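# Move the ceramic mug into the sink

## Task

Get the mug into the sink without breaking it: dropping it from higher than a few centimetres or knocking it hard will crack it and count as failure. Note that the utility cart is not fixed and can roll. Once the mug is in place, release it and pull the robot away. The robot must not topple or be left leaning, or the attempt fails.

## Robot and tools

ROBOT. A Rainbow Robotics RB-Y1: a wheeled base (two drive wheels plus two rear casters; 0.66 m long, 0.58 m wide, front edge 0.10 m ahead of the wheel axle), a folding torso (the lower part, the leg, bends at ankle, knee and hip), a head, and two arms (left and right), each with a parallel gripper. The base drives forward/back and turns in place; it cannot move sideways.

FRAMES. Base frame: origin on the floor between the drive wheels, x forward, y left, z up. The result reports chest, left_hand and right_hand in this frame. chest is a spine point 0.08 m below the shoulders; its x faces where the chest faces. A hand point sits between its finger pads; fingers point along the hand's -z, and close along its x. Reported hand positions can be off, more so at full reach. Odometry frame is the base frame at scene start; base_odometry counts wheel rotation only, so wheel slip looks like travel. Heading is positive to the left, -3.142 to 3.142.

execute_actions. Argument actions: a list holding one action, or empty (empty just returns state and images). Argument cameras: a list of head_camera, left_wrist_camera, right_wrist_camera, or all; omitted/null means all, [] means none. An action may hold:
- base: exactly one of {"translate_m": d}, a relative drive of d metres from the current spot, forward positive, -3 to 3; or {"rotate_rad": d}, a relative turn in place of d radians, left/counter-clockwise positive, -3.2 to 3.2. A move needing over 8.667 s at its top speed is refused.
- joints: a single dictionary covering both arms, torso and head, keyed by joint name, each value an absolute target (radians, grippers in metres). Ranges: torso_squat_rad 0 to 1.2 (0 tall, more lowers the level chest); torso_shift_rad -0.3 to 0.6 (positive pushes hips forward); torso_pitch_rad -0.2 to 1.4 (positive leans forward); torso_yaw_rad -1.5 to 1.5 (positive left). Per arm: shoulder_pitch -2.356 to 2.356 (0 hanging; negative raises forward and inward); left_shoulder_roll_rad 0 to 3.141 (positive out left), right_shoulder_roll_rad -3.141 to 0 (negative out right); shoulder_yaw -2.094 to 2.094 (positive turns a bent forearm left, both arms); elbow -2.617 to 0.01 (0 straight, negative bends forward); forearm_roll -3.141 to 3.141 and hand_roll -2.705 to 2.705 (positive counter-clockwise seen from above on a hanging arm, both arms); wrist_pitch -1.57 to 1.919 (negative tips hand forward); gripper_m 0 to 0.1 (pad opening). head_pan_rad -0.523 to 0.523 (positive left of chest), head_tilt_rad -0.35 to 1.57 (positive down). Joint names carry left_ or right_ prefixes as in the schema. Tolerance for done: 0.02 rad, grippers 0.004 m.
- speeds: caps for this action only, translate_m 0.05 to 0.4 m/s, rotate_rad 0.1 to 1.509 rad/s (defaults are the maxima).
- min_time_s: 0.1 to 8, the minimum duration of each arm/head motion.
Unknown keys or out-of-range values refuse the whole call. Joints you omit may keep pushing toward earlier targets. Torso combos must also satisfy: squat+shift <= 1.52; squat-shift+pitch <= 1.57; shift+0.5 pitch-0.4 squat <= 0.7; shift+0.3 pitch-0.5 squat <= 0.39, else the commanded torso joints stop partway as off_target. Native top speeds: arm joints 1 rad/s (wrist/forearm/hand roll 1.5), head 1.5, squat and pitch 0.3, shift 0.15, yaw 0.6, grippers 0.1 m/s.

RESULT LINES. base_status and joint_status per motion: done (for the base, wheels turned the full amount even if slipping); off_target (rested short, may still push); limit_stop_at_<name>; contact_stop (torso or arm met firm resistance); time_out; stopped_with_arm (torso halted because an arm contact-stopped); limit_stop_at_own_body (self-collision guard stopped it before touching; move arm and torso apart). A contact_stop, time_out or stopped_with_arm halts the whole group (torso group, each arm's group) and drops targets. joint command not followed plus a cause: line means an arm's targets were withheld by the collision check; follow the advice given, grippers still act. on_its_own lists what this call did not command; held at is the held target, not the position. A pictures line names the returned images in order. If a call reports a stop, the rest of that reply's motion calls are skipped. After a stop, first back off the arm, then the torso, each in its own action. If both hands hold one object and the torso contact-stops at once with nothing in the way, resend every arm joint at its current reading, then the torso.

OTHER TOOLS. wait(seconds 0 to 10) commands nothing and returns state and images. zoom_image(camera, region [x0,y0,x1,y1] pixels from the top-left, at most 504x504) magnifies the latest full image of a camera. finished_scene(scene) ends the current scene by number, permanently; the goal must hold at that time, and its reply gives the next task.

GRASPING. Command an opening at least 0.005 m below the object width; off_target is then normal. Each arm carries up to 3 kg; weight far in front of the wheels can tip the robot.

CAUTIONS. The base does not stop at furniture; wheels may spin and keep pushing. A bent leg can protrude past the base's front and may shove the robot backward unnoticed. The cart rolls, so do not lean on it. Lower the mug gently into the sink; never release it high. Never let the arms collide or press together. Excess joint torque (load limits 65.1 N m shoulders, 33.4 elbow, 23.2 wrist joints, including held weight) freezes the robot for 10 s. Holding loads heats motors: MOTOR HOT from 65 °C, OVER-TEMPERATURE FAULT at 80 °C brakes that arm (limit_stop_at_motor_heat); resend targets afterwards. The simulation continues while you compose replies, with the robot holding its last command. A loose object may occasionally be nudged by outside forces. Prefer short, efficient motions, then release, withdraw, and finish upright.

Each tool is called after "Emit:" by a JSON object that holds its "method" and its "body", one argument or row to a line.

## Session

Emit:
{"method": "execute_actions", "body": {
  "actions": []
}}

Scene clock: 0.00 s.
base_odometry: x=+0.000 y=+0.000 heading=+0.000 (m, m, rad; odometry frame)
base_status: not commanded
joint_positions: torso_squat_rad=+0.350 torso_shift_rad=+0.001 torso_pitch_rad=+0.001 torso_yaw_rad=-0.001 left_shoulder_pitch_rad=-0.018 left_shoulder_roll_rad=+0.001 left_shoulder_yaw_rad=+0.058 left_elbow_rad=-0.269 left_forearm_roll_rad=+0.032 left_wrist_pitch_rad=+0.032 left_hand_roll_rad=+0.011 left_gripper_m=+0.100 right_shoulder_pitch_rad=+0.043 right_shoulder_roll_rad=+0.002 right_shoulder_yaw_rad=+0.047 right_elbow_rad=-0.162 right_forearm_roll_rad=-0.009 right_wrist_pitch_rad=-0.051 right_hand_roll_rad=+0.020 right_gripper_m=+0.101 head_pan_rad=+0.001 head_tilt_rad=+0.400
joint_status: not commanded
chest: x=-0.2271 y=-0.0004 z=+1.2476 quat_wxyz=(+1.000, +0.000, +0.001, +0.000) (m; base frame)
left_hand: x=-0.0917 y=+0.2260 z=+0.5745 quat_wxyz=(+0.991, +0.000, -0.126, +0.047) (m; base frame)
right_hand: x=-0.1685 y=-0.2156 z=+0.5655 quat_wxyz=(+0.996, +0.003, -0.085, +0.021) (m; base frame)
pictures: head_camera, left_wrist_camera, right_wrist_camera
Images, in order (width x height): head_camera 896x504, left_wrist_camera 644x364, right_wrist_camera 644x364.

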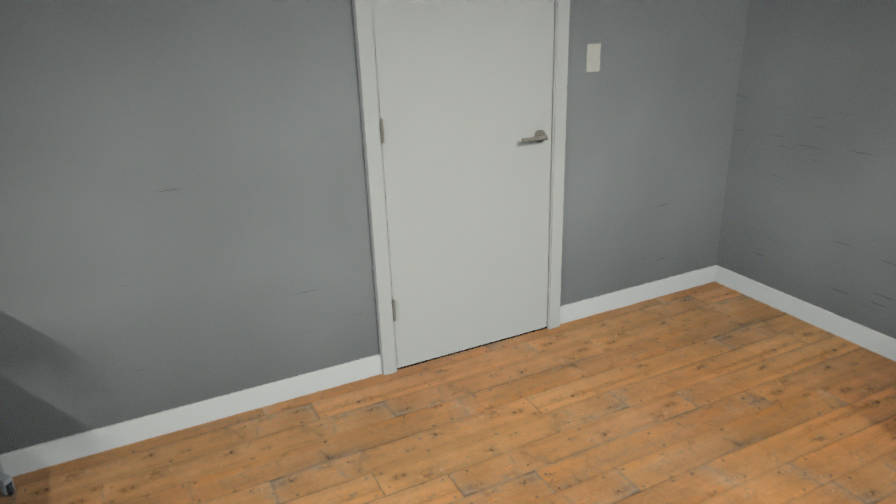

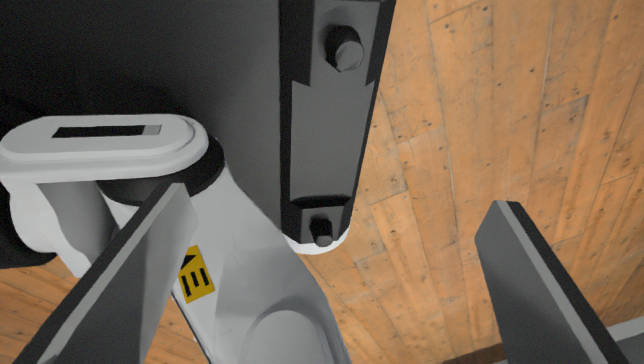

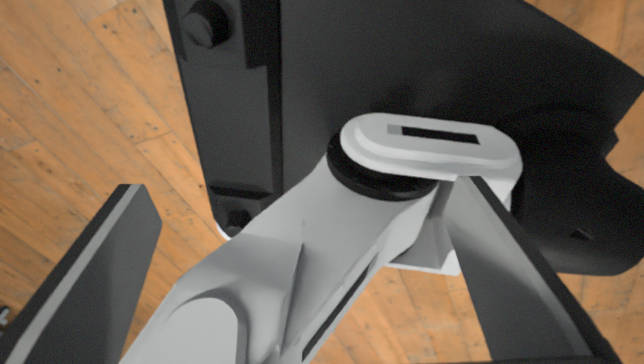

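Emit:
{"method": "execute_actions", "body": {
  "actions": [
    {"joints":{"head_pan_rad":0.52,"torso_yaw_rad":0.7,"head_tilt_rad":0.5}}
  ],
  "cameras": ["head_camera"]
}}

Scene clock: 5.47 s.
base_odometry: x=+0.000 y=+0.000 heading=+0.000 (m, m, rad; odometry frame)
base_status: not commanded
joint_positions: torso_squat_rad=+0.350 torso_shift_rad=+0.001 torso_pitch_rad=+0.001 torso_yaw_rad=+0.700 left_shoulder_pitch_rad=-0.018 left_shoulder_roll_rad=+0.001 left_shoulder_yaw_rad=+0.058 left_elbow_rad=-0.269 left_forearm_roll_rad=+0.032 left_wrist_pitch_rad=+0.032 left_hand_roll_rad=+0.011 left_gripper_m=+0.100 right_shoulder_pitch_rad=+0.043 right_shoulder_roll_rad=+0.002 right_shoulder_yaw_rad=+0.047 right_elbow_rad=-0.162 right_forearm_roll_rad=-0.009 right_wrist_pitch_rad=-0.051 right_hand_roll_rad=+0.020 right_gripper_m=+0.101 head_pan_rad=+0.520 head_tilt_rad=+0.500
joint_status: all done
chest: x=-0.2271 y=-0.0004 z=+1.2476 quat_wxyz=(+0.939, +0.000, +0.001, +0.343) (m; base frame)
left_hand: x=-0.2698 y=+0.2605 z=+0.5748 quat_wxyz=(+0.915, +0.044, -0.118, +0.384) (m; base frame)
right_hand: x=-0.0438 y=-0.1266 z=+0.5653 quat_wxyz=(+0.928, +0.032, -0.079, +0.362) (m; base frame)
pictures: head_camera
Images, in order (width x height): head_camera 896x504.

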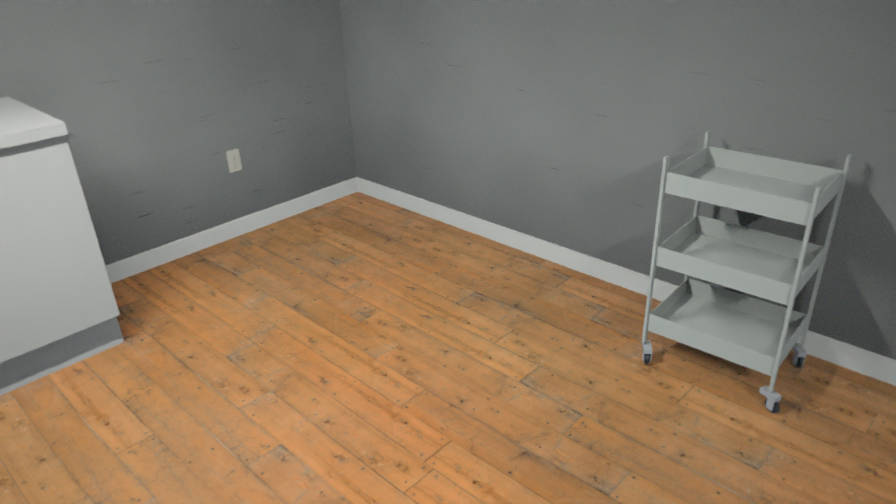

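Emit:
{"method": "zoom_image", "body": {
  "camera": "head_camera",
  "region": [620, 110, 896, 420]
}}

Emit:
{"method": "execute_actions", "body": {
  "actions": [
    {"base":{"rotate_rad":1.3}}
  ],
  "cameras": ["head_camera"]
}}

Region (620, 110, 896, 420) of head_camera's 896x504 image, scaled by 1.626, with more detail than that image has; it fills the left 449 columns of this view, and the rest is white.

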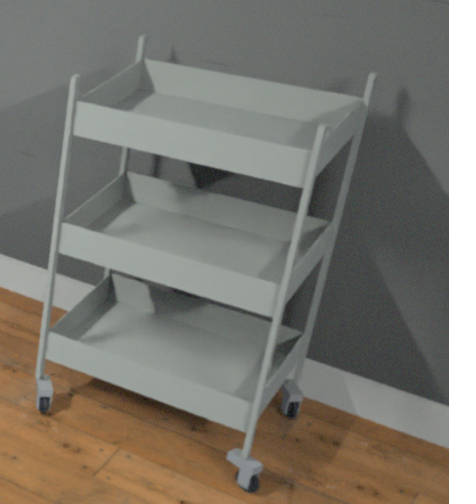

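Scene clock: 11.93 s.
base_odometry: x=+0.000 y=+0.000 heading=+1.299 (m, m, rad; odometry frame)
base_status: done
joint_positions: torso_squat_rad=+0.350 torso_shift_rad=+0.001 torso_pitch_rad=+0.001 torso_yaw_rad=+0.700 left_shoulder_pitch_rad=-0.018 left_shoulder_roll_rad=+0.001 left_shoulder_yaw_rad=+0.058 left_elbow_rad=-0.269 left_forearm_roll_rad=+0.032 left_wrist_pitch_rad=+0.032 left_hand_roll_rad=+0.011 left_gripper_m=+0.100 right_shoulder_pitch_rad=+0.043 right_shoulder_roll_rad=+0.002 right_shoulder_yaw_rad=+0.047 right_elbow_rad=-0.162 right_forearm_roll_rad=-0.009 right_wrist_pitch_rad=-0.051 right_hand_roll_rad=+0.020 right_gripper_m=+0.101 head_pan_rad=+0.520 head_tilt_rad=+0.500
joint_status: not commanded
chest: x=-0.2271 y=-0.0004 z=+1.2476 quat_wxyz=(+0.939, +0.000, +0.001, +0.343) (m; base frame)
left_hand: x=-0.2698 y=+0.2605 z=+0.5748 quat_wxyz=(+0.915, +0.044, -0.118, +0.384) (m; base frame)
right_hand: x=-0.0438 y=-0.1266 z=+0.5653 quat_wxyz=(+0.928, +0.032, -0.079, +0.362) (m; base frame)
pictures: head_camera
Images, in order (width x height): head_camera 896x504.

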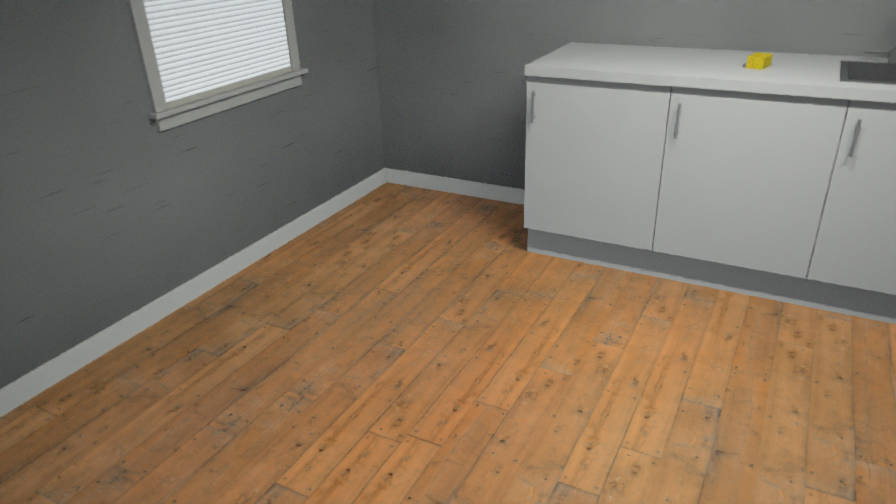

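Emit:
{"method": "execute_actions", "body": {
  "actions": [
    {"joints":{"head_pan_rad":-0.1,"head_tilt_rad":0.3}}
  ],
  "cameras": ["head_camera"]
}}

Scene clock: 15.50 s.
base_odometry: x=+0.000 y=+0.000 heading=+1.299 (m, m, rad; odometry frame)
base_status: not commanded
joint_positions: torso_squat_rad=+0.350 torso_shift_rad=+0.001 torso_pitch_rad=+0.001 torso_yaw_rad=+0.700 left_shoulder_pitch_rad=-0.018 left_shoulder_roll_rad=+0.001 left_shoulder_yaw_rad=+0.058 left_elbow_rad=-0.269 left_forearm_roll_rad=+0.032 left_wrist_pitch_rad=+0.032 left_hand_roll_rad=+0.011 left_gripper_m=+0.100 right_shoulder_pitch_rad=+0.043 right_shoulder_roll_rad=+0.002 right_shoulder_yaw_rad=+0.047 right_elbow_rad=-0.162 right_forearm_roll_rad=-0.009 right_wrist_pitch_rad=-0.051 right_hand_roll_rad=+0.020 right_gripper_m=+0.101 head_pan_rad=-0.100 head_tilt_rad=+0.300
joint_status: all done
chest: x=-0.2271 y=-0.0004 z=+1.2476 quat_wxyz=(+0.939, +0.000, +0.001, +0.343) (m; base frame)
left_hand: x=-0.2698 y=+0.2605 z=+0.5748 quat_wxyz=(+0.915, +0.044, -0.118, +0.384) (m; base frame)
right_hand: x=-0.0438 y=-0.1266 z=+0.5653 quat_wxyz=(+0.928, +0.032, -0.079, +0.362) (m; base frame)
pictures: head_camera
Images, in order (width x height): head_camera 896x504.

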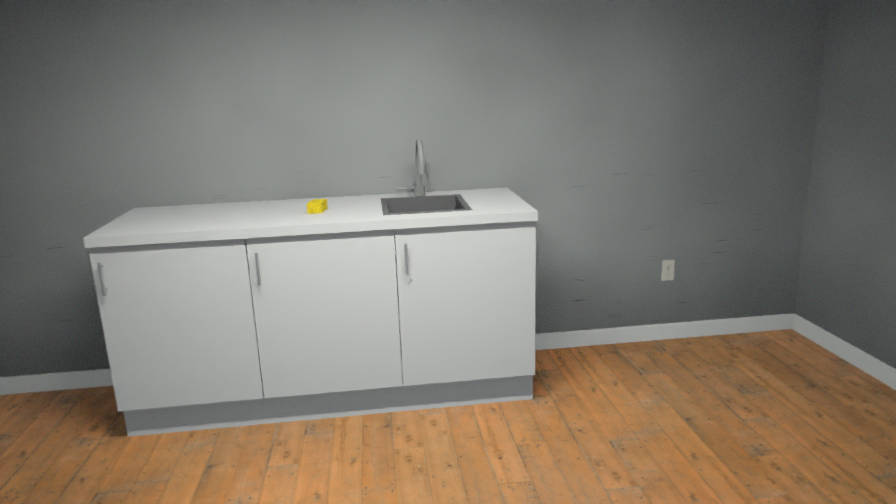

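Emit:
{"method": "execute_actions", "body": {
  "actions": [
    {"base":{"rotate_rad":0.7},"joints":{"head_pan_rad":0.52,"head_tilt_rad":0.45,"torso_yaw_rad":1.4}}
  ],
  "cameras": ["head_camera"]
}}

Scene clock: 24.57 s.
base_odometry: x=+0.000 y=+0.000 heading=+1.999 (m, m, rad; odometry frame)
base_status: done
joint_positions: torso_squat_rad=+0.350 torso_shift_rad=+0.001 torso_pitch_rad=+0.001 torso_yaw_rad=+0.776 left_shoulder_pitch_rad=-0.018 left_shoulder_roll_rad=+0.001 left_shoulder_yaw_rad=+0.058 left_elbow_rad=-0.269 left_forearm_roll_rad=+0.032 left_wrist_pitch_rad=+0.032 left_hand_roll_rad=+0.011 left_gripper_m=+0.100 right_shoulder_pitch_rad=+0.043 right_shoulder_roll_rad=+0.002 right_shoulder_yaw_rad=+0.047 right_elbow_rad=-0.162 right_forearm_roll_rad=-0.009 right_wrist_pitch_rad=-0.051 right_hand_roll_rad=+0.020 right_gripper_m=+0.101 head_pan_rad=+0.520 head_tilt_rad=+0.450
joint_status: torso_yaw_rad limit_stop_at_own_body (moved +0.076 of +0.700); the others done
on_its_own: torso_yaw_rad is held at +0.776, not at your +1.400, since a limit_stop_at_own_body
chest: x=-0.2271 y=-0.0004 z=+1.2476 quat_wxyz=(+0.926, +0.000, +0.001, +0.379) (m; base frame)
left_hand: x=-0.2897 y=+0.2564 z=+0.5747 quat_wxyz=(+0.899, +0.048, -0.117, +0.419) (m; base frame)
right_hand: x=-0.0346 y=-0.1121 z=+0.5653 quat_wxyz=(+0.914, +0.035, -0.078, +0.397) (m; base frame)
pictures: head_camera
Images, in order (width x height): head_camera 896x504.

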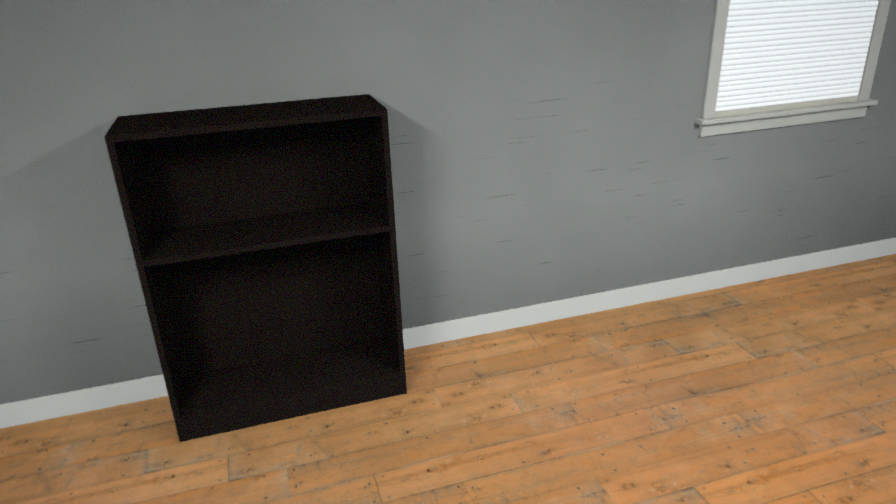

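Emit:
{"method": "execute_actions", "body": {
  "actions": [
    {"base":{"rotate_rad":1.5},"joints":{"torso_yaw_rad":0.6}}
  ],
  "cameras": ["head_camera"]
}}

Scene clock: 30.87 s.
base_odometry: x=+0.000 y=+0.000 heading=-2.785 (m, m, rad; odometry frame)
base_status: done
joint_positions: torso_squat_rad=+0.350 torso_shift_rad=+0.001 torso_pitch_rad=+0.001 torso_yaw_rad=+0.600 left_shoulder_pitch_rad=-0.018 left_shoulder_roll_rad=+0.001 left_shoulder_yaw_rad=+0.058 left_elbow_rad=-0.269 left_forearm_roll_rad=+0.032 left_wrist_pitch_rad=+0.032 left_hand_roll_rad=+0.011 left_gripper_m=+0.100 right_shoulder_pitch_rad=+0.043 right_shoulder_roll_rad=+0.002 right_shoulder_yaw_rad=+0.047 right_elbow_rad=-0.162 right_forearm_roll_rad=-0.009 right_wrist_pitch_rad=-0.051 right_hand_roll_rad=+0.020 right_gripper_m=+0.101 head_pan_rad=+0.520 head_tilt_rad=+0.450
joint_status: all done
chest: x=-0.2271 y=-0.0004 z=+1.2476 quat_wxyz=(+0.955, +0.000, +0.001, +0.296) (m; base frame)
left_hand: x=-0.2435 y=+0.2634 z=+0.5747 quat_wxyz=(+0.933, +0.038, -0.120, +0.338) (m; base frame)
right_hand: x=-0.0574 y=-0.1444 z=+0.5653 quat_wxyz=(+0.945, +0.028, -0.081, +0.315) (m; base frame)
pictures: head_camera
Images, in order (width x height): head_camera 896x504.

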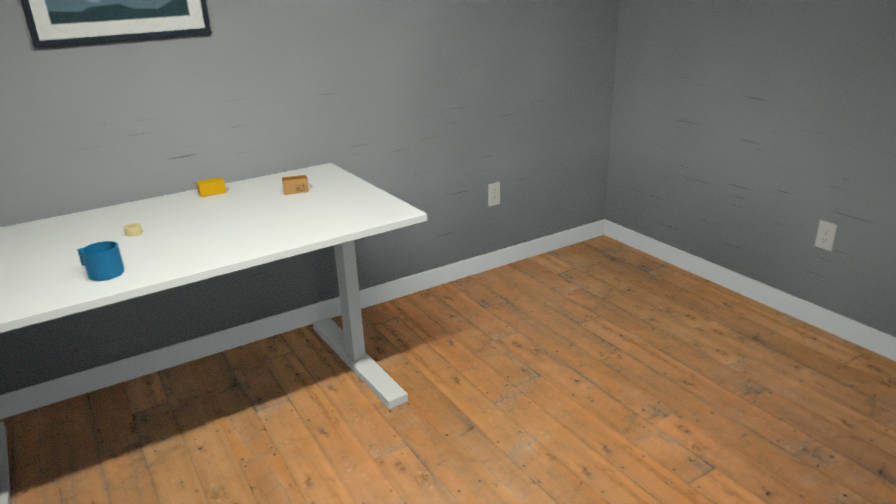

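Emit:
{"method": "execute_actions", "body": {
  "actions": [
    {"base":{"rotate_rad":1.6},"joints":{"torso_yaw_rad":0.0,"head_pan_rad":0,"head_tilt_rad":0.5}}
  ],
  "cameras": ["head_camera"]
}}

Scene clock: 39.07 s.
base_odometry: x=+0.000 y=+0.000 heading=-1.185 (m, m, rad; odometry frame)
base_status: done
joint_positions: torso_squat_rad=+0.350 torso_shift_rad=+0.001 torso_pitch_rad=+0.001 torso_yaw_rad=+0.000 left_shoulder_pitch_rad=-0.018 left_shoulder_roll_rad=+0.001 left_shoulder_yaw_rad=+0.058 left_elbow_rad=-0.269 left_forearm_roll_rad=+0.032 left_wrist_pitch_rad=+0.032 left_hand_roll_rad=+0.011 left_gripper_m=+0.100 right_shoulder_pitch_rad=+0.043 right_shoulder_roll_rad=+0.002 right_shoulder_yaw_rad=+0.047 right_elbow_rad=-0.162 right_forearm_roll_rad=-0.009 right_wrist_pitch_rad=-0.051 right_hand_roll_rad=+0.020 right_gripper_m=+0.101 head_pan_rad=+0.000 head_tilt_rad=+0.500
joint_status: all done
chest: x=-0.2271 y=-0.0004 z=+1.2476 quat_wxyz=(+1.000, +0.000, +0.001, +0.000) (m; base frame)
left_hand: x=-0.0918 y=+0.2261 z=+0.5745 quat_wxyz=(+0.991, +0.000, -0.126, +0.047) (m; base frame)
right_hand: x=-0.1686 y=-0.2156 z=+0.5655 quat_wxyz=(+0.996, +0.003, -0.085, +0.022) (m; base frame)
pictures: head_camera
Images, in order (width x height): head_camera 896x504.

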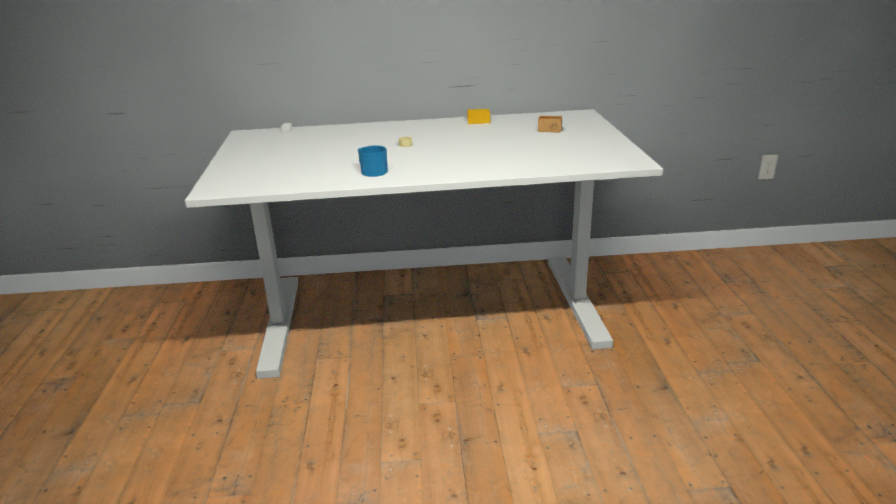

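Emit:
{"method": "execute_actions", "body": {
  "actions": [
    {"base":{"translate_m":1.0},"joints":{"torso_squat_rad":0.0,"head_tilt_rad":0.75,"left_shoulder_pitch_rad":-0.624,"left_shoulder_roll_rad":0.062,"left_shoulder_yaw_rad":0.201,"left_elbow_rad":-1.061,"left_forearm_roll_rad":0,"left_wrist_pitch_rad":1.656,"left_hand_roll_rad":1.57}}
  ]
}}

Scene clock: 79.50 s.
base_odometry: x=+0.377 y=-0.927 heading=-1.185 (m, m, rad; odometry frame)
base_status: done
joint_positions: torso_squat_rad=+0.000 torso_shift_rad=+0.001 torso_pitch_rad=+0.001 torso_yaw_rad=+0.000 left_shoulder_pitch_rad=-0.624 left_shoulder_roll_rad=+0.062 left_shoulder_yaw_rad=+0.201 left_elbow_rad=-1.061 left_forearm_roll_rad=+0.000 left_wrist_pitch_rad=+1.656 left_hand_roll_rad=+1.570 left_gripper_m=+0.100 right_shoulder_pitch_rad=+0.043 right_shoulder_roll_rad=+0.002 right_shoulder_yaw_rad=+0.047 right_elbow_rad=-0.162 right_forearm_roll_rad=-0.009 right_wrist_pitch_rad=-0.051 right_hand_roll_rad=+0.020 right_gripper_m=+0.101 head_pan_rad=+0.000 head_tilt_rad=+0.750
joint_status: all done
chest: x=-0.2270 y=-0.0005 z=+1.2899 quat_wxyz=(+1.000, +0.000, +0.001, +0.000) (m; base frame)
left_hand: x=+0.2107 y=+0.2195 z=+0.9186 quat_wxyz=(+0.708, +0.001, +0.000, +0.707) (m; base frame)
right_hand: x=-0.1684 y=-0.2156 z=+0.6078 quat_wxyz=(+0.996, +0.003, -0.085, +0.022) (m; base frame)
pictures: head_camera, left_wrist_camera, right_wrist_camera
Images, in order (width x height): head_camera 896x504, left_wrist_camera 644x364, right_wrist_camera 644x364.

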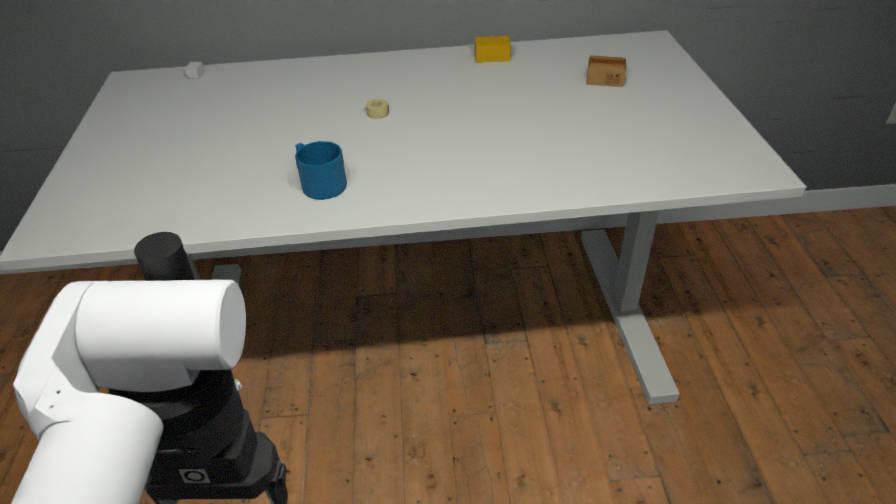

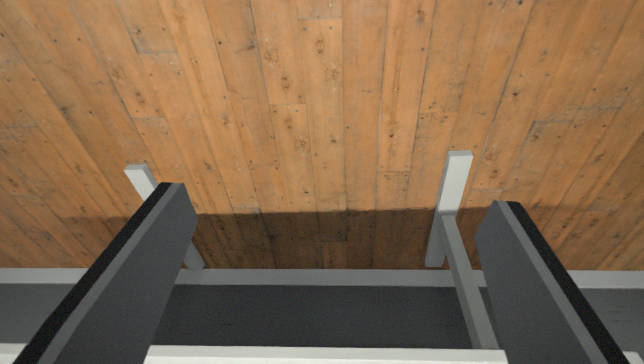

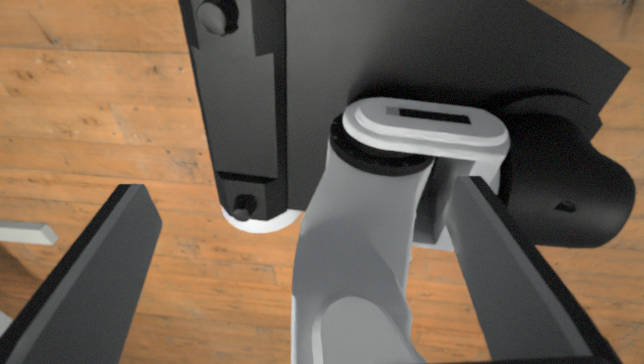

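Emit:
{"method": "execute_actions", "body": {
  "actions": [
    {"base":{"translate_m":0.48},"joints":{"head_tilt_rad":1.0,"head_pan_rad":0.2}}
  ],
  "cameras": ["head_camera","left_wrist_camera"]
}}

Scene clock: 96.57 s.
base_odometry: x=+0.558 y=-1.371 heading=-1.184 (m, m, rad; odometry frame)
base_status: done
joint_positions: torso_squat_rad=+0.000 torso_shift_rad=+0.001 torso_pitch_rad=+0.001 torso_yaw_rad=+0.000 left_shoulder_pitch_rad=-0.624 left_shoulder_roll_rad=+0.062 left_shoulder_yaw_rad=+0.201 left_elbow_rad=-1.061 left_forearm_roll_rad=+0.000 left_wrist_pitch_rad=+1.656 left_hand_roll_rad=+1.570 left_gripper_m=+0.100 right_shoulder_pitch_rad=+0.043 right_shoulder_roll_rad=+0.002 right_shoulder_yaw_rad=+0.047 right_elbow_rad=-0.162 right_forearm_roll_rad=-0.009 right_wrist_pitch_rad=-0.051 right_hand_roll_rad=+0.020 right_gripper_m=+0.101 head_pan_rad=+0.200 head_tilt_rad=+1.000
joint_status: all done
chest: x=-0.2270 y=-0.0005 z=+1.2899 quat_wxyz=(+1.000, +0.000, +0.001, +0.000) (m; base frame)
left_hand: x=+0.2107 y=+0.2195 z=+0.9186 quat_wxyz=(+0.708, +0.001, +0.000, +0.707) (m; base frame)
right_hand: x=-0.1683 y=-0.2156 z=+0.6078 quat_wxyz=(+0.996, +0.003, -0.085, +0.022) (m; base frame)
pictures: head_camera, left_wrist_camera
Images, in order (width x height): head_camera 896x504, left_wrist_camera 644x364.

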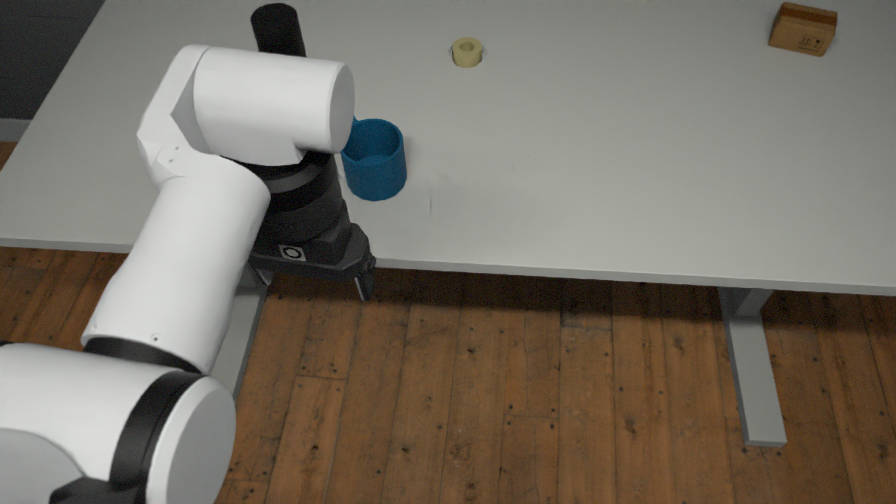

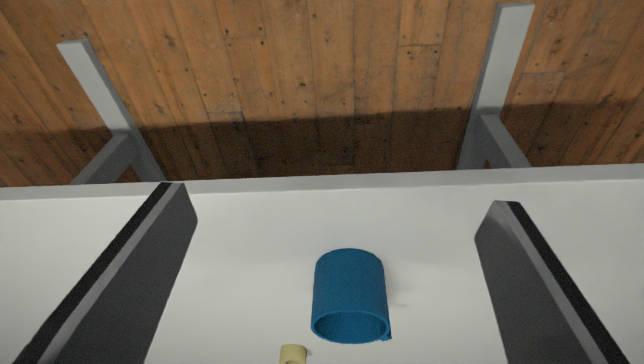

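Emit:
{"method": "execute_actions", "body": {
  "actions": [
    {"base":{"translate_m":0.15},"joints":{"head_tilt_rad":1.1,"head_pan_rad":0.3}}
  ],
  "cameras": ["head_camera","left_wrist_camera"]
}}

Scene clock: 107.07 s.
base_odometry: x=+0.614 y=-1.510 heading=-1.183 (m, m, rad; odometry frame)
base_status: done
joint_positions: torso_squat_rad=+0.000 torso_shift_rad=+0.001 torso_pitch_rad=+0.001 torso_yaw_rad=+0.000 left_shoulder_pitch_rad=-0.624 left_shoulder_roll_rad=+0.062 left_shoulder_yaw_rad=+0.201 left_elbow_rad=-1.061 left_forearm_roll_rad=+0.000 left_wrist_pitch_rad=+1.656 left_hand_roll_rad=+1.570 left_gripper_m=+0.100 right_shoulder_pitch_rad=+0.043 right_shoulder_roll_rad=+0.002 right_shoulder_yaw_rad=+0.047 right_elbow_rad=-0.162 right_forearm_roll_rad=-0.009 right_wrist_pitch_rad=-0.051 right_hand_roll_rad=+0.020 right_gripper_m=+0.101 head_pan_rad=+0.300 head_tilt_rad=+1.100
joint_status: all done
chest: x=-0.2270 y=-0.0005 z=+1.2899 quat_wxyz=(+1.000, +0.000, +0.001, +0.000) (m; base frame)
left_hand: x=+0.2107 y=+0.2195 z=+0.9186 quat_wxyz=(+0.708, +0.001, +0.000, +0.707) (m; base frame)
right_hand: x=-0.1683 y=-0.2156 z=+0.6078 quat_wxyz=(+0.996, +0.003, -0.085, +0.022) (m; base frame)
pictures: head_camera, left_wrist_camera
Images, in order (width x height): head_camera 896x504, left_wrist_camera 644x364.

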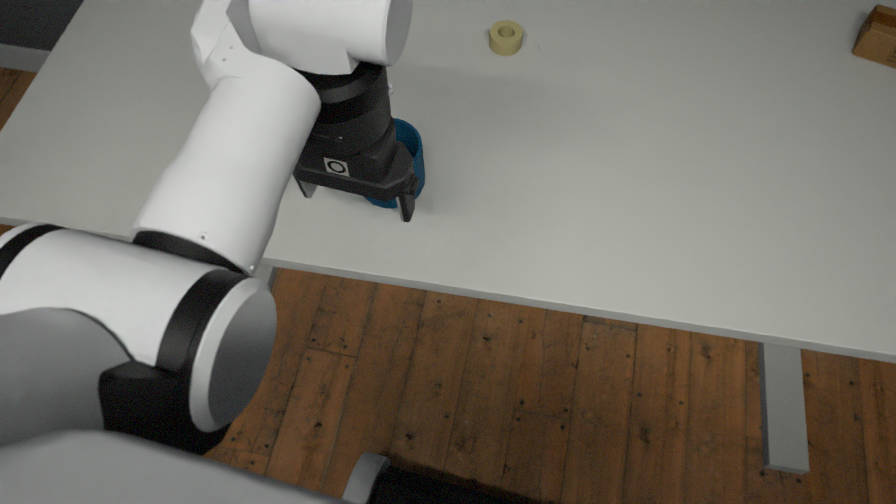

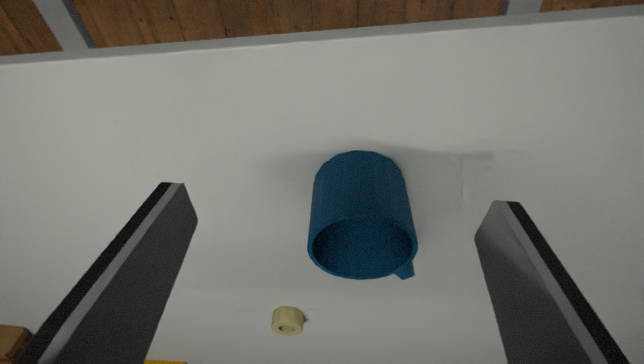

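Emit:
{"method": "execute_actions", "body": {
  "actions": [
    {"base":{"translate_m":0.13},"joints":{"torso_yaw_rad":0.06,"torso_squat_rad":0.2}}
  ],
  "cameras": ["head_camera","left_wrist_camera"]
}}

Scene clock: 132.90 s.
base_odometry: x=+0.663 y=-1.630 heading=-1.182 (m, m, rad; odometry frame)
base_status: done
joint_positions: torso_squat_rad=+0.200 torso_shift_rad=+0.001 torso_pitch_rad=+0.001 torso_yaw_rad=+0.060 left_shoulder_pitch_rad=-0.624 left_shoulder_roll_rad=+0.062 left_shoulder_yaw_rad=+0.201 left_elbow_rad=-1.061 left_forearm_roll_rad=+0.000 left_wrist_pitch_rad=+1.656 left_hand_roll_rad=+1.570 left_gripper_m=+0.100 right_shoulder_pitch_rad=+0.043 right_shoulder_roll_rad=+0.002 right_shoulder_yaw_rad=+0.047 right_elbow_rad=-0.162 right_forearm_roll_rad=-0.009 right_wrist_pitch_rad=-0.051 right_hand_roll_rad=+0.020 right_gripper_m=+0.101 head_pan_rad=+0.300 head_tilt_rad=+1.100
joint_status: all done
chest: x=-0.2270 y=-0.0005 z=+1.2760 quat_wxyz=(+1.000, +0.000, +0.001, +0.030) (m; base frame)
left_hand: x=+0.1967 y=+0.2453 z=+0.9047 quat_wxyz=(+0.686, +0.001, +0.000, +0.727) (m; base frame)
right_hand: x=-0.1555 y=-0.2116 z=+0.5939 quat_wxyz=(+0.995, +0.005, -0.085, +0.052) (m; base frame)
pictures: head_camera, left_wrist_camera
Images, in order (width x height): head_camera 896x504, left_wrist_camera 644x364.

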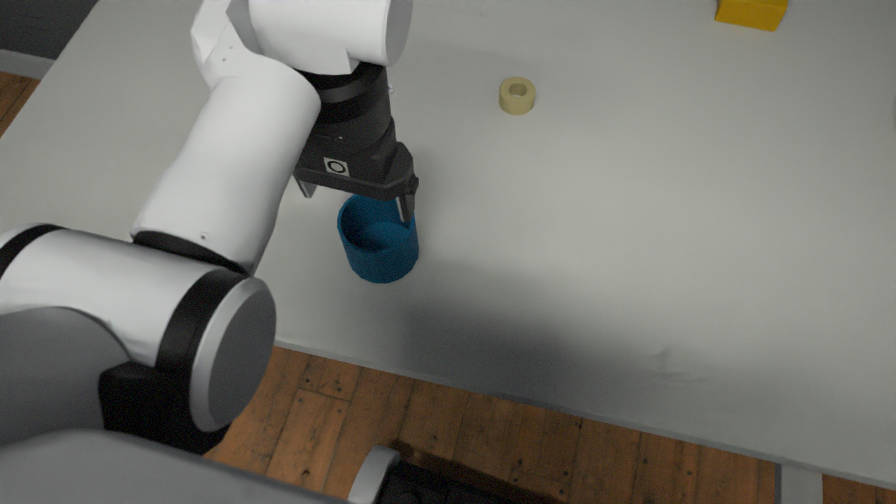

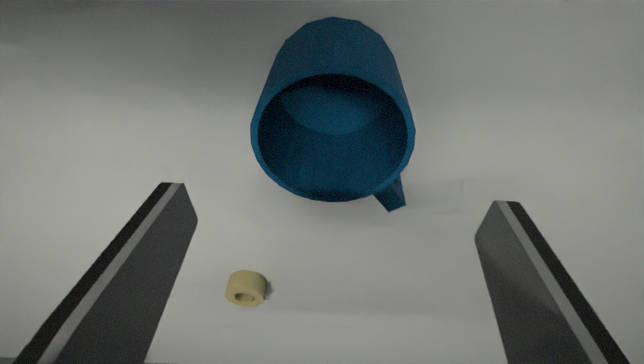

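Emit:
{"method": "execute_actions", "body": {
  "actions": [
    {"joints":{"torso_squat_rad":0.37}}
  ],
  "cameras": ["head_camera","left_wrist_camera"]
}}

Scene clock: 144.63 s.
base_odometry: x=+0.663 y=-1.630 heading=-1.182 (m, m, rad; odometry frame)
base_status: not commanded
joint_positions: torso_squat_rad=+0.370 torso_shift_rad=+0.001 torso_pitch_rad=+0.001 torso_yaw_rad=+0.060 left_shoulder_pitch_rad=-0.624 left_shoulder_roll_rad=+0.062 left_shoulder_yaw_rad=+0.201 left_elbow_rad=-1.061 left_forearm_roll_rad=+0.000 left_wrist_pitch_rad=+1.656 left_hand_roll_rad=+1.570 left_gripper_m=+0.100 right_shoulder_pitch_rad=+0.043 right_shoulder_roll_rad=+0.002 right_shoulder_yaw_rad=+0.047 right_elbow_rad=-0.162 right_forearm_roll_rad=-0.009 right_wrist_pitch_rad=-0.051 right_hand_roll_rad=+0.020 right_gripper_m=+0.101 head_pan_rad=+0.300 head_tilt_rad=+1.100
joint_status: all done
chest: x=-0.2272 y=-0.0004 z=+1.2426 quat_wxyz=(+1.000, +0.000, +0.001, +0.030) (m; base frame)
left_hand: x=+0.1966 y=+0.2453 z=+0.8714 quat_wxyz=(+0.686, +0.000, +0.000, +0.727) (m; base frame)
right_hand: x=-0.1555 y=-0.2116 z=+0.5605 quat_wxyz=(+0.995, +0.005, -0.085, +0.052) (m; base frame)
pictures: head_camera, left_wrist_camera
Images, in order (width x height): head_camera 896x504, left_wrist_camera 644x364.

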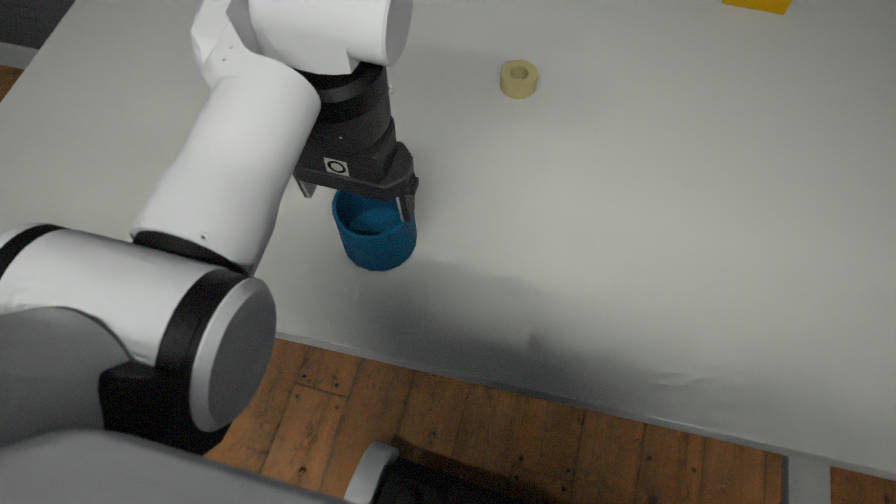

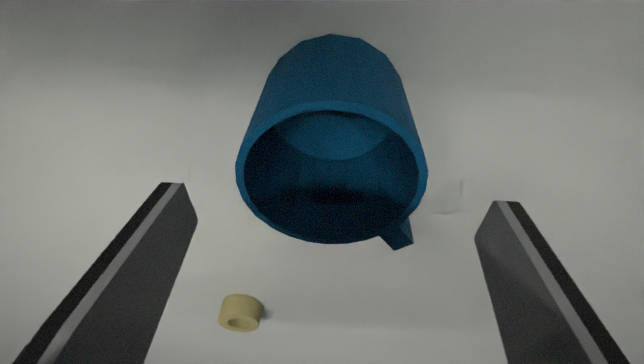

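Emit:
{"method": "execute_actions", "body": {
  "actions": [
    {"base":{"translate_m":0.016},"joints":{"torso_squat_rad":0.475}}
  ],
  "cameras": ["head_camera","left_wrist_camera"]
}}

Scene clock: 154.13 s.
base_odometry: x=+0.669 y=-1.645 heading=-1.182 (m, m, rad; odometry frame)
base_status: done
joint_positions: torso_squat_rad=+0.475 torso_shift_rad=+0.001 torso_pitch_rad=+0.001 torso_yaw_rad=+0.060 left_shoulder_pitch_rad=-0.624 left_shoulder_roll_rad=+0.062 left_shoulder_yaw_rad=+0.201 left_elbow_rad=-1.061 left_forearm_roll_rad=+0.000 left_wrist_pitch_rad=+1.656 left_hand_roll_rad=+1.570 left_gripper_m=+0.100 right_shoulder_pitch_rad=+0.043 right_shoulder_roll_rad=+0.002 right_shoulder_yaw_rad=+0.047 right_elbow_rad=-0.162 right_forearm_roll_rad=-0.009 right_wrist_pitch_rad=-0.051 right_hand_roll_rad=+0.020 right_gripper_m=+0.101 head_pan_rad=+0.300 head_tilt_rad=+1.100
joint_status: all done
chest: x=-0.2272 y=-0.0004 z=+1.2124 quat_wxyz=(+1.000, +0.000, +0.001, +0.030) (m; base frame)
left_hand: x=+0.1966 y=+0.2454 z=+0.8412 quat_wxyz=(+0.686, +0.000, +0.000, +0.727) (m; base frame)
right_hand: x=-0.1555 y=-0.2116 z=+0.5303 quat_wxyz=(+0.995, +0.005, -0.085, +0.052) (m; base frame)
pictures: head_camera, left_wrist_camera
Images, in order (width x height): head_camera 896x504, left_wrist_camera 644x364.

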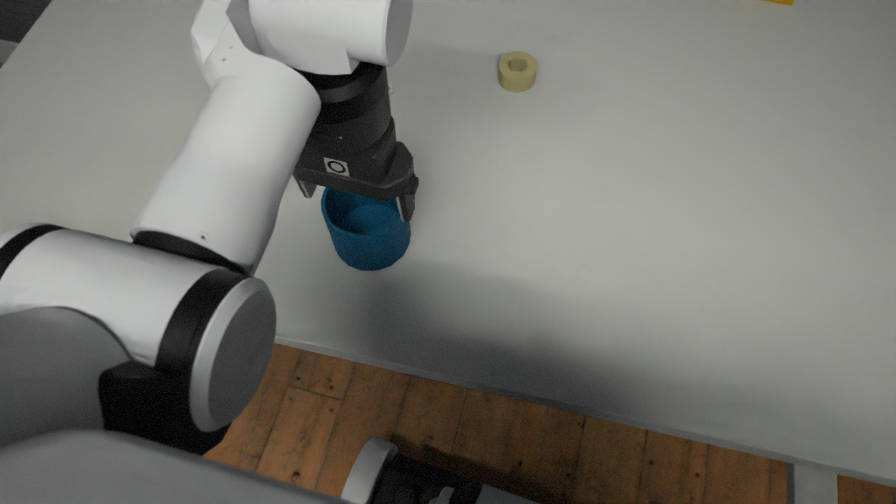

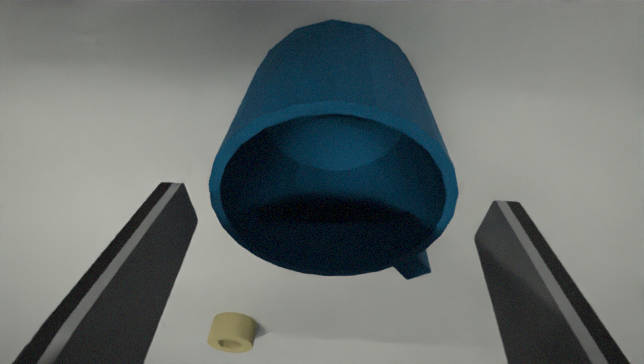

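Emit:
{"method": "execute_actions", "body": {
  "actions": [
    {"joints":{"torso_squat_rad":0.60}}
  ],
  "cameras": ["head_camera","left_wrist_camera"]
}}

Scene clock: 158.93 s.
base_odometry: x=+0.669 y=-1.645 heading=-1.182 (m, m, rad; odometry frame)
base_status: not commanded
joint_positions: torso_squat_rad=+0.600 torso_shift_rad=+0.001 torso_pitch_rad=+0.001 torso_yaw_rad=+0.060 left_shoulder_pitch_rad=-0.624 left_shoulder_roll_rad=+0.062 left_shoulder_yaw_rad=+0.201 left_elbow_rad=-1.061 left_forearm_roll_rad=+0.000 left_wrist_pitch_rad=+1.656 left_hand_roll_rad=+1.570 left_gripper_m=+0.100 right_shoulder_pitch_rad=+0.043 right_shoulder_roll_rad=+0.002 right_shoulder_yaw_rad=+0.047 right_elbow_rad=-0.162 right_forearm_roll_rad=-0.009 right_wrist_pitch_rad=-0.051 right_hand_roll_rad=+0.020 right_gripper_m=+0.101 head_pan_rad=+0.300 head_tilt_rad=+1.100
joint_status: all done
chest: x=-0.2272 y=-0.0004 z=+1.1677 quat_wxyz=(+1.000, +0.000, +0.001, +0.030) (m; base frame)
left_hand: x=+0.1966 y=+0.2454 z=+0.7965 quat_wxyz=(+0.686, +0.000, +0.000, +0.727) (m; base frame)
right_hand: x=-0.1556 y=-0.2116 z=+0.4856 quat_wxyz=(+0.995, +0.005, -0.086, +0.052) (m; base frame)
pictures: head_camera, left_wrist_camera
Images, in order (width x height): head_camera 896x504, left_wrist_camera 644x364.

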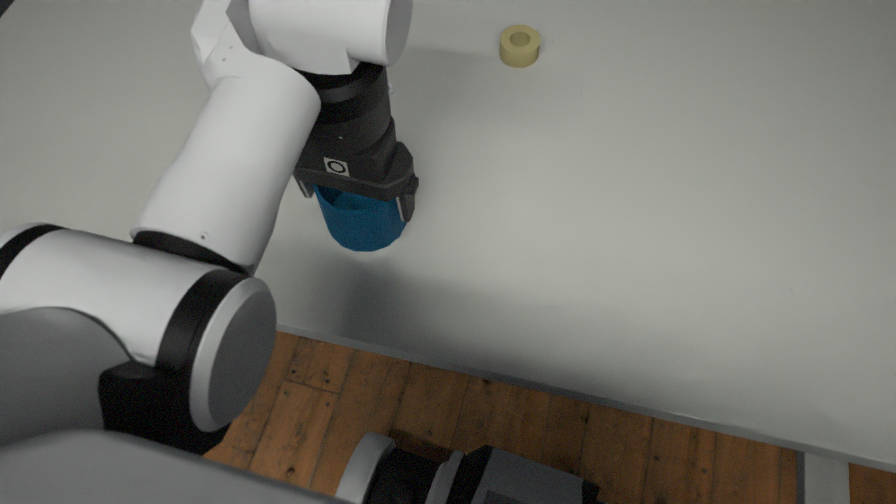

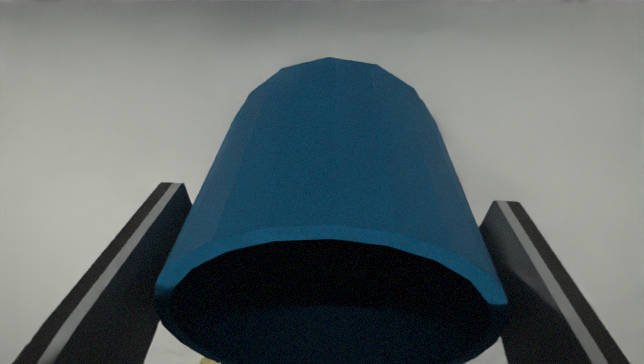

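Emit:
{"method": "execute_actions", "body": {
  "actions": [
    {"joints":{"left_gripper_m":0.072}}
  ],
  "cameras": ["head_camera","left_wrist_camera"]
}}

Scene clock: 164.77 s.
base_odometry: x=+0.669 y=-1.645 heading=-1.182 (m, m, rad; odometry frame)
base_status: not commanded
joint_positions: torso_squat_rad=+0.600 torso_shift_rad=+0.001 torso_pitch_rad=+0.001 torso_yaw_rad=+0.060 left_shoulder_pitch_rad=-0.624 left_shoulder_roll_rad=+0.062 left_shoulder_yaw_rad=+0.201 left_elbow_rad=-1.061 left_forearm_roll_rad=+0.000 left_wrist_pitch_rad=+1.656 left_hand_roll_rad=+1.570 left_gripper_m=+0.091 right_shoulder_pitch_rad=+0.043 right_shoulder_roll_rad=+0.002 right_shoulder_yaw_rad=+0.047 right_elbow_rad=-0.162 right_forearm_roll_rad=-0.009 right_wrist_pitch_rad=-0.051 right_hand_roll_rad=+0.020 right_gripper_m=+0.101 head_pan_rad=+0.300 head_tilt_rad=+1.100
joint_status: left_gripper_m off_target (ended at +0.091, target +0.072)
chest: x=-0.2272 y=-0.0004 z=+1.1677 quat_wxyz=(+1.000, +0.000, +0.001, +0.030) (m; base frame)
left_hand: x=+0.1966 y=+0.2454 z=+0.7965 quat_wxyz=(+0.686, +0.000, +0.000, +0.727) (m; base frame)
right_hand: x=-0.1556 y=-0.2116 z=+0.4856 quat_wxyz=(+0.995, +0.005, -0.086, +0.052) (m; base frame)
pictures: head_camera, left_wrist_camera
Images, in order (width x height): head_camera 896x504, left_wrist_camera 644x364.

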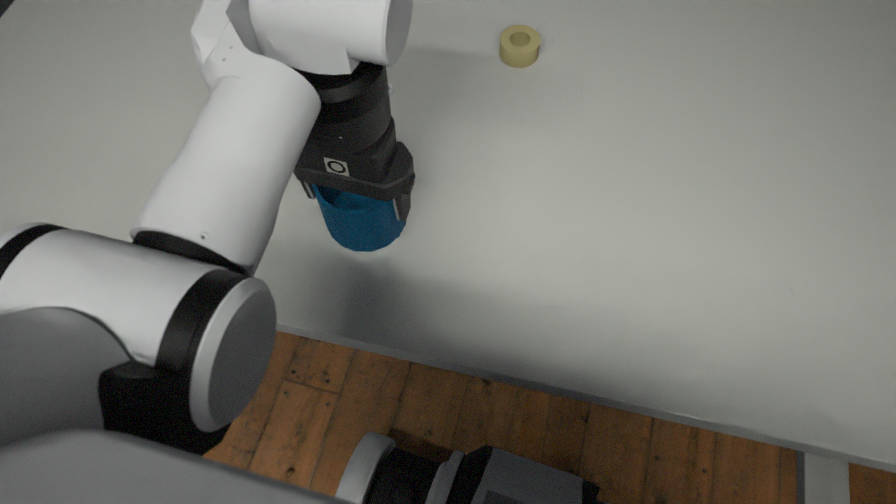

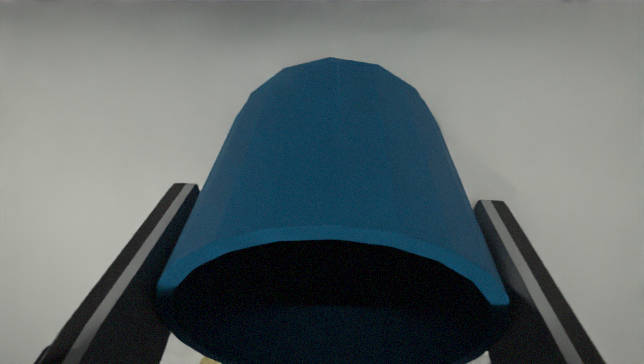

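Emit:
{"method": "execute_actions", "body": {
  "actions": [
    {"joints":{"torso_squat_rad":0.3,"torso_yaw_rad":0}}
  ],
  "cameras": ["head_camera","left_wrist_camera"]
}}

Scene clock: 169.67 s.
base_odometry: x=+0.669 y=-1.645 heading=-1.182 (m, m, rad; odometry frame)
base_status: not commanded
joint_positions: torso_squat_rad=+0.300 torso_shift_rad=+0.001 torso_pitch_rad=+0.002 torso_yaw_rad=+0.000 left_shoulder_pitch_rad=-0.624 left_shoulder_roll_rad=+0.062 left_shoulder_yaw_rad=+0.201 left_elbow_rad=-1.061 left_forearm_roll_rad=+0.000 left_wrist_pitch_rad=+1.656 left_hand_roll_rad=+1.570 left_gripper_m=+0.091 right_shoulder_pitch_rad=+0.043 right_shoulder_roll_rad=+0.002 right_shoulder_yaw_rad=+0.047 right_elbow_rad=-0.162 right_forearm_roll_rad=-0.009 right_wrist_pitch_rad=-0.051 right_hand_roll_rad=+0.020 right_gripper_m=+0.101 head_pan_rad=+0.300 head_tilt_rad=+1.100
joint_status: all done
chest: x=-0.2269 y=-0.0005 z=+1.2587 quat_wxyz=(+1.000, +0.000, +0.001, +0.000) (m; base frame)
left_hand: x=+0.2105 y=+0.2196 z=+0.8871 quat_wxyz=(+0.708, +0.001, +0.000, +0.707) (m; base frame)
right_hand: x=-0.1683 y=-0.2156 z=+0.5766 quat_wxyz=(+0.996, +0.003, -0.085, +0.022) (m; base frame)
pictures: head_camera, left_wrist_camera
Images, in order (width x height): head_camera 896x504, left_wrist_camera 644x364.

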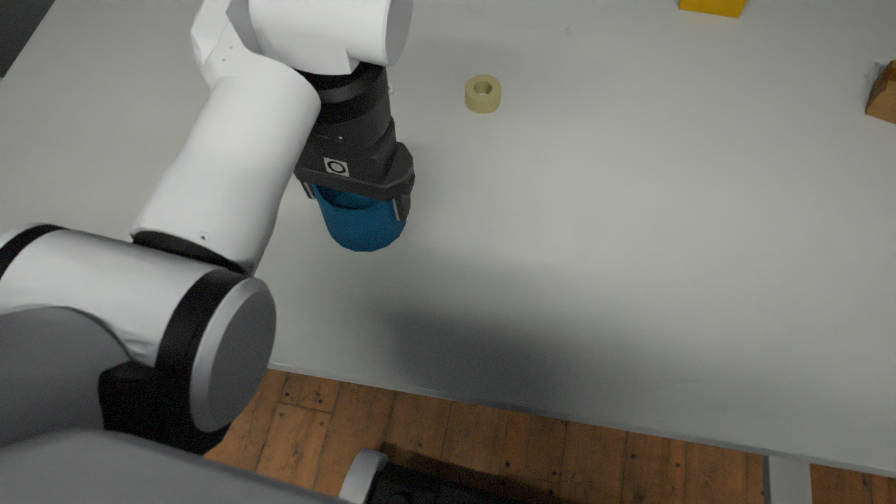

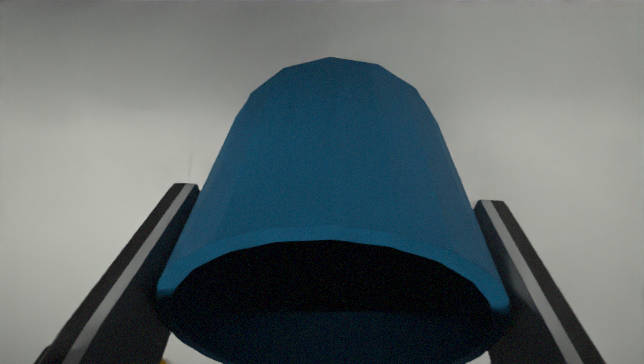

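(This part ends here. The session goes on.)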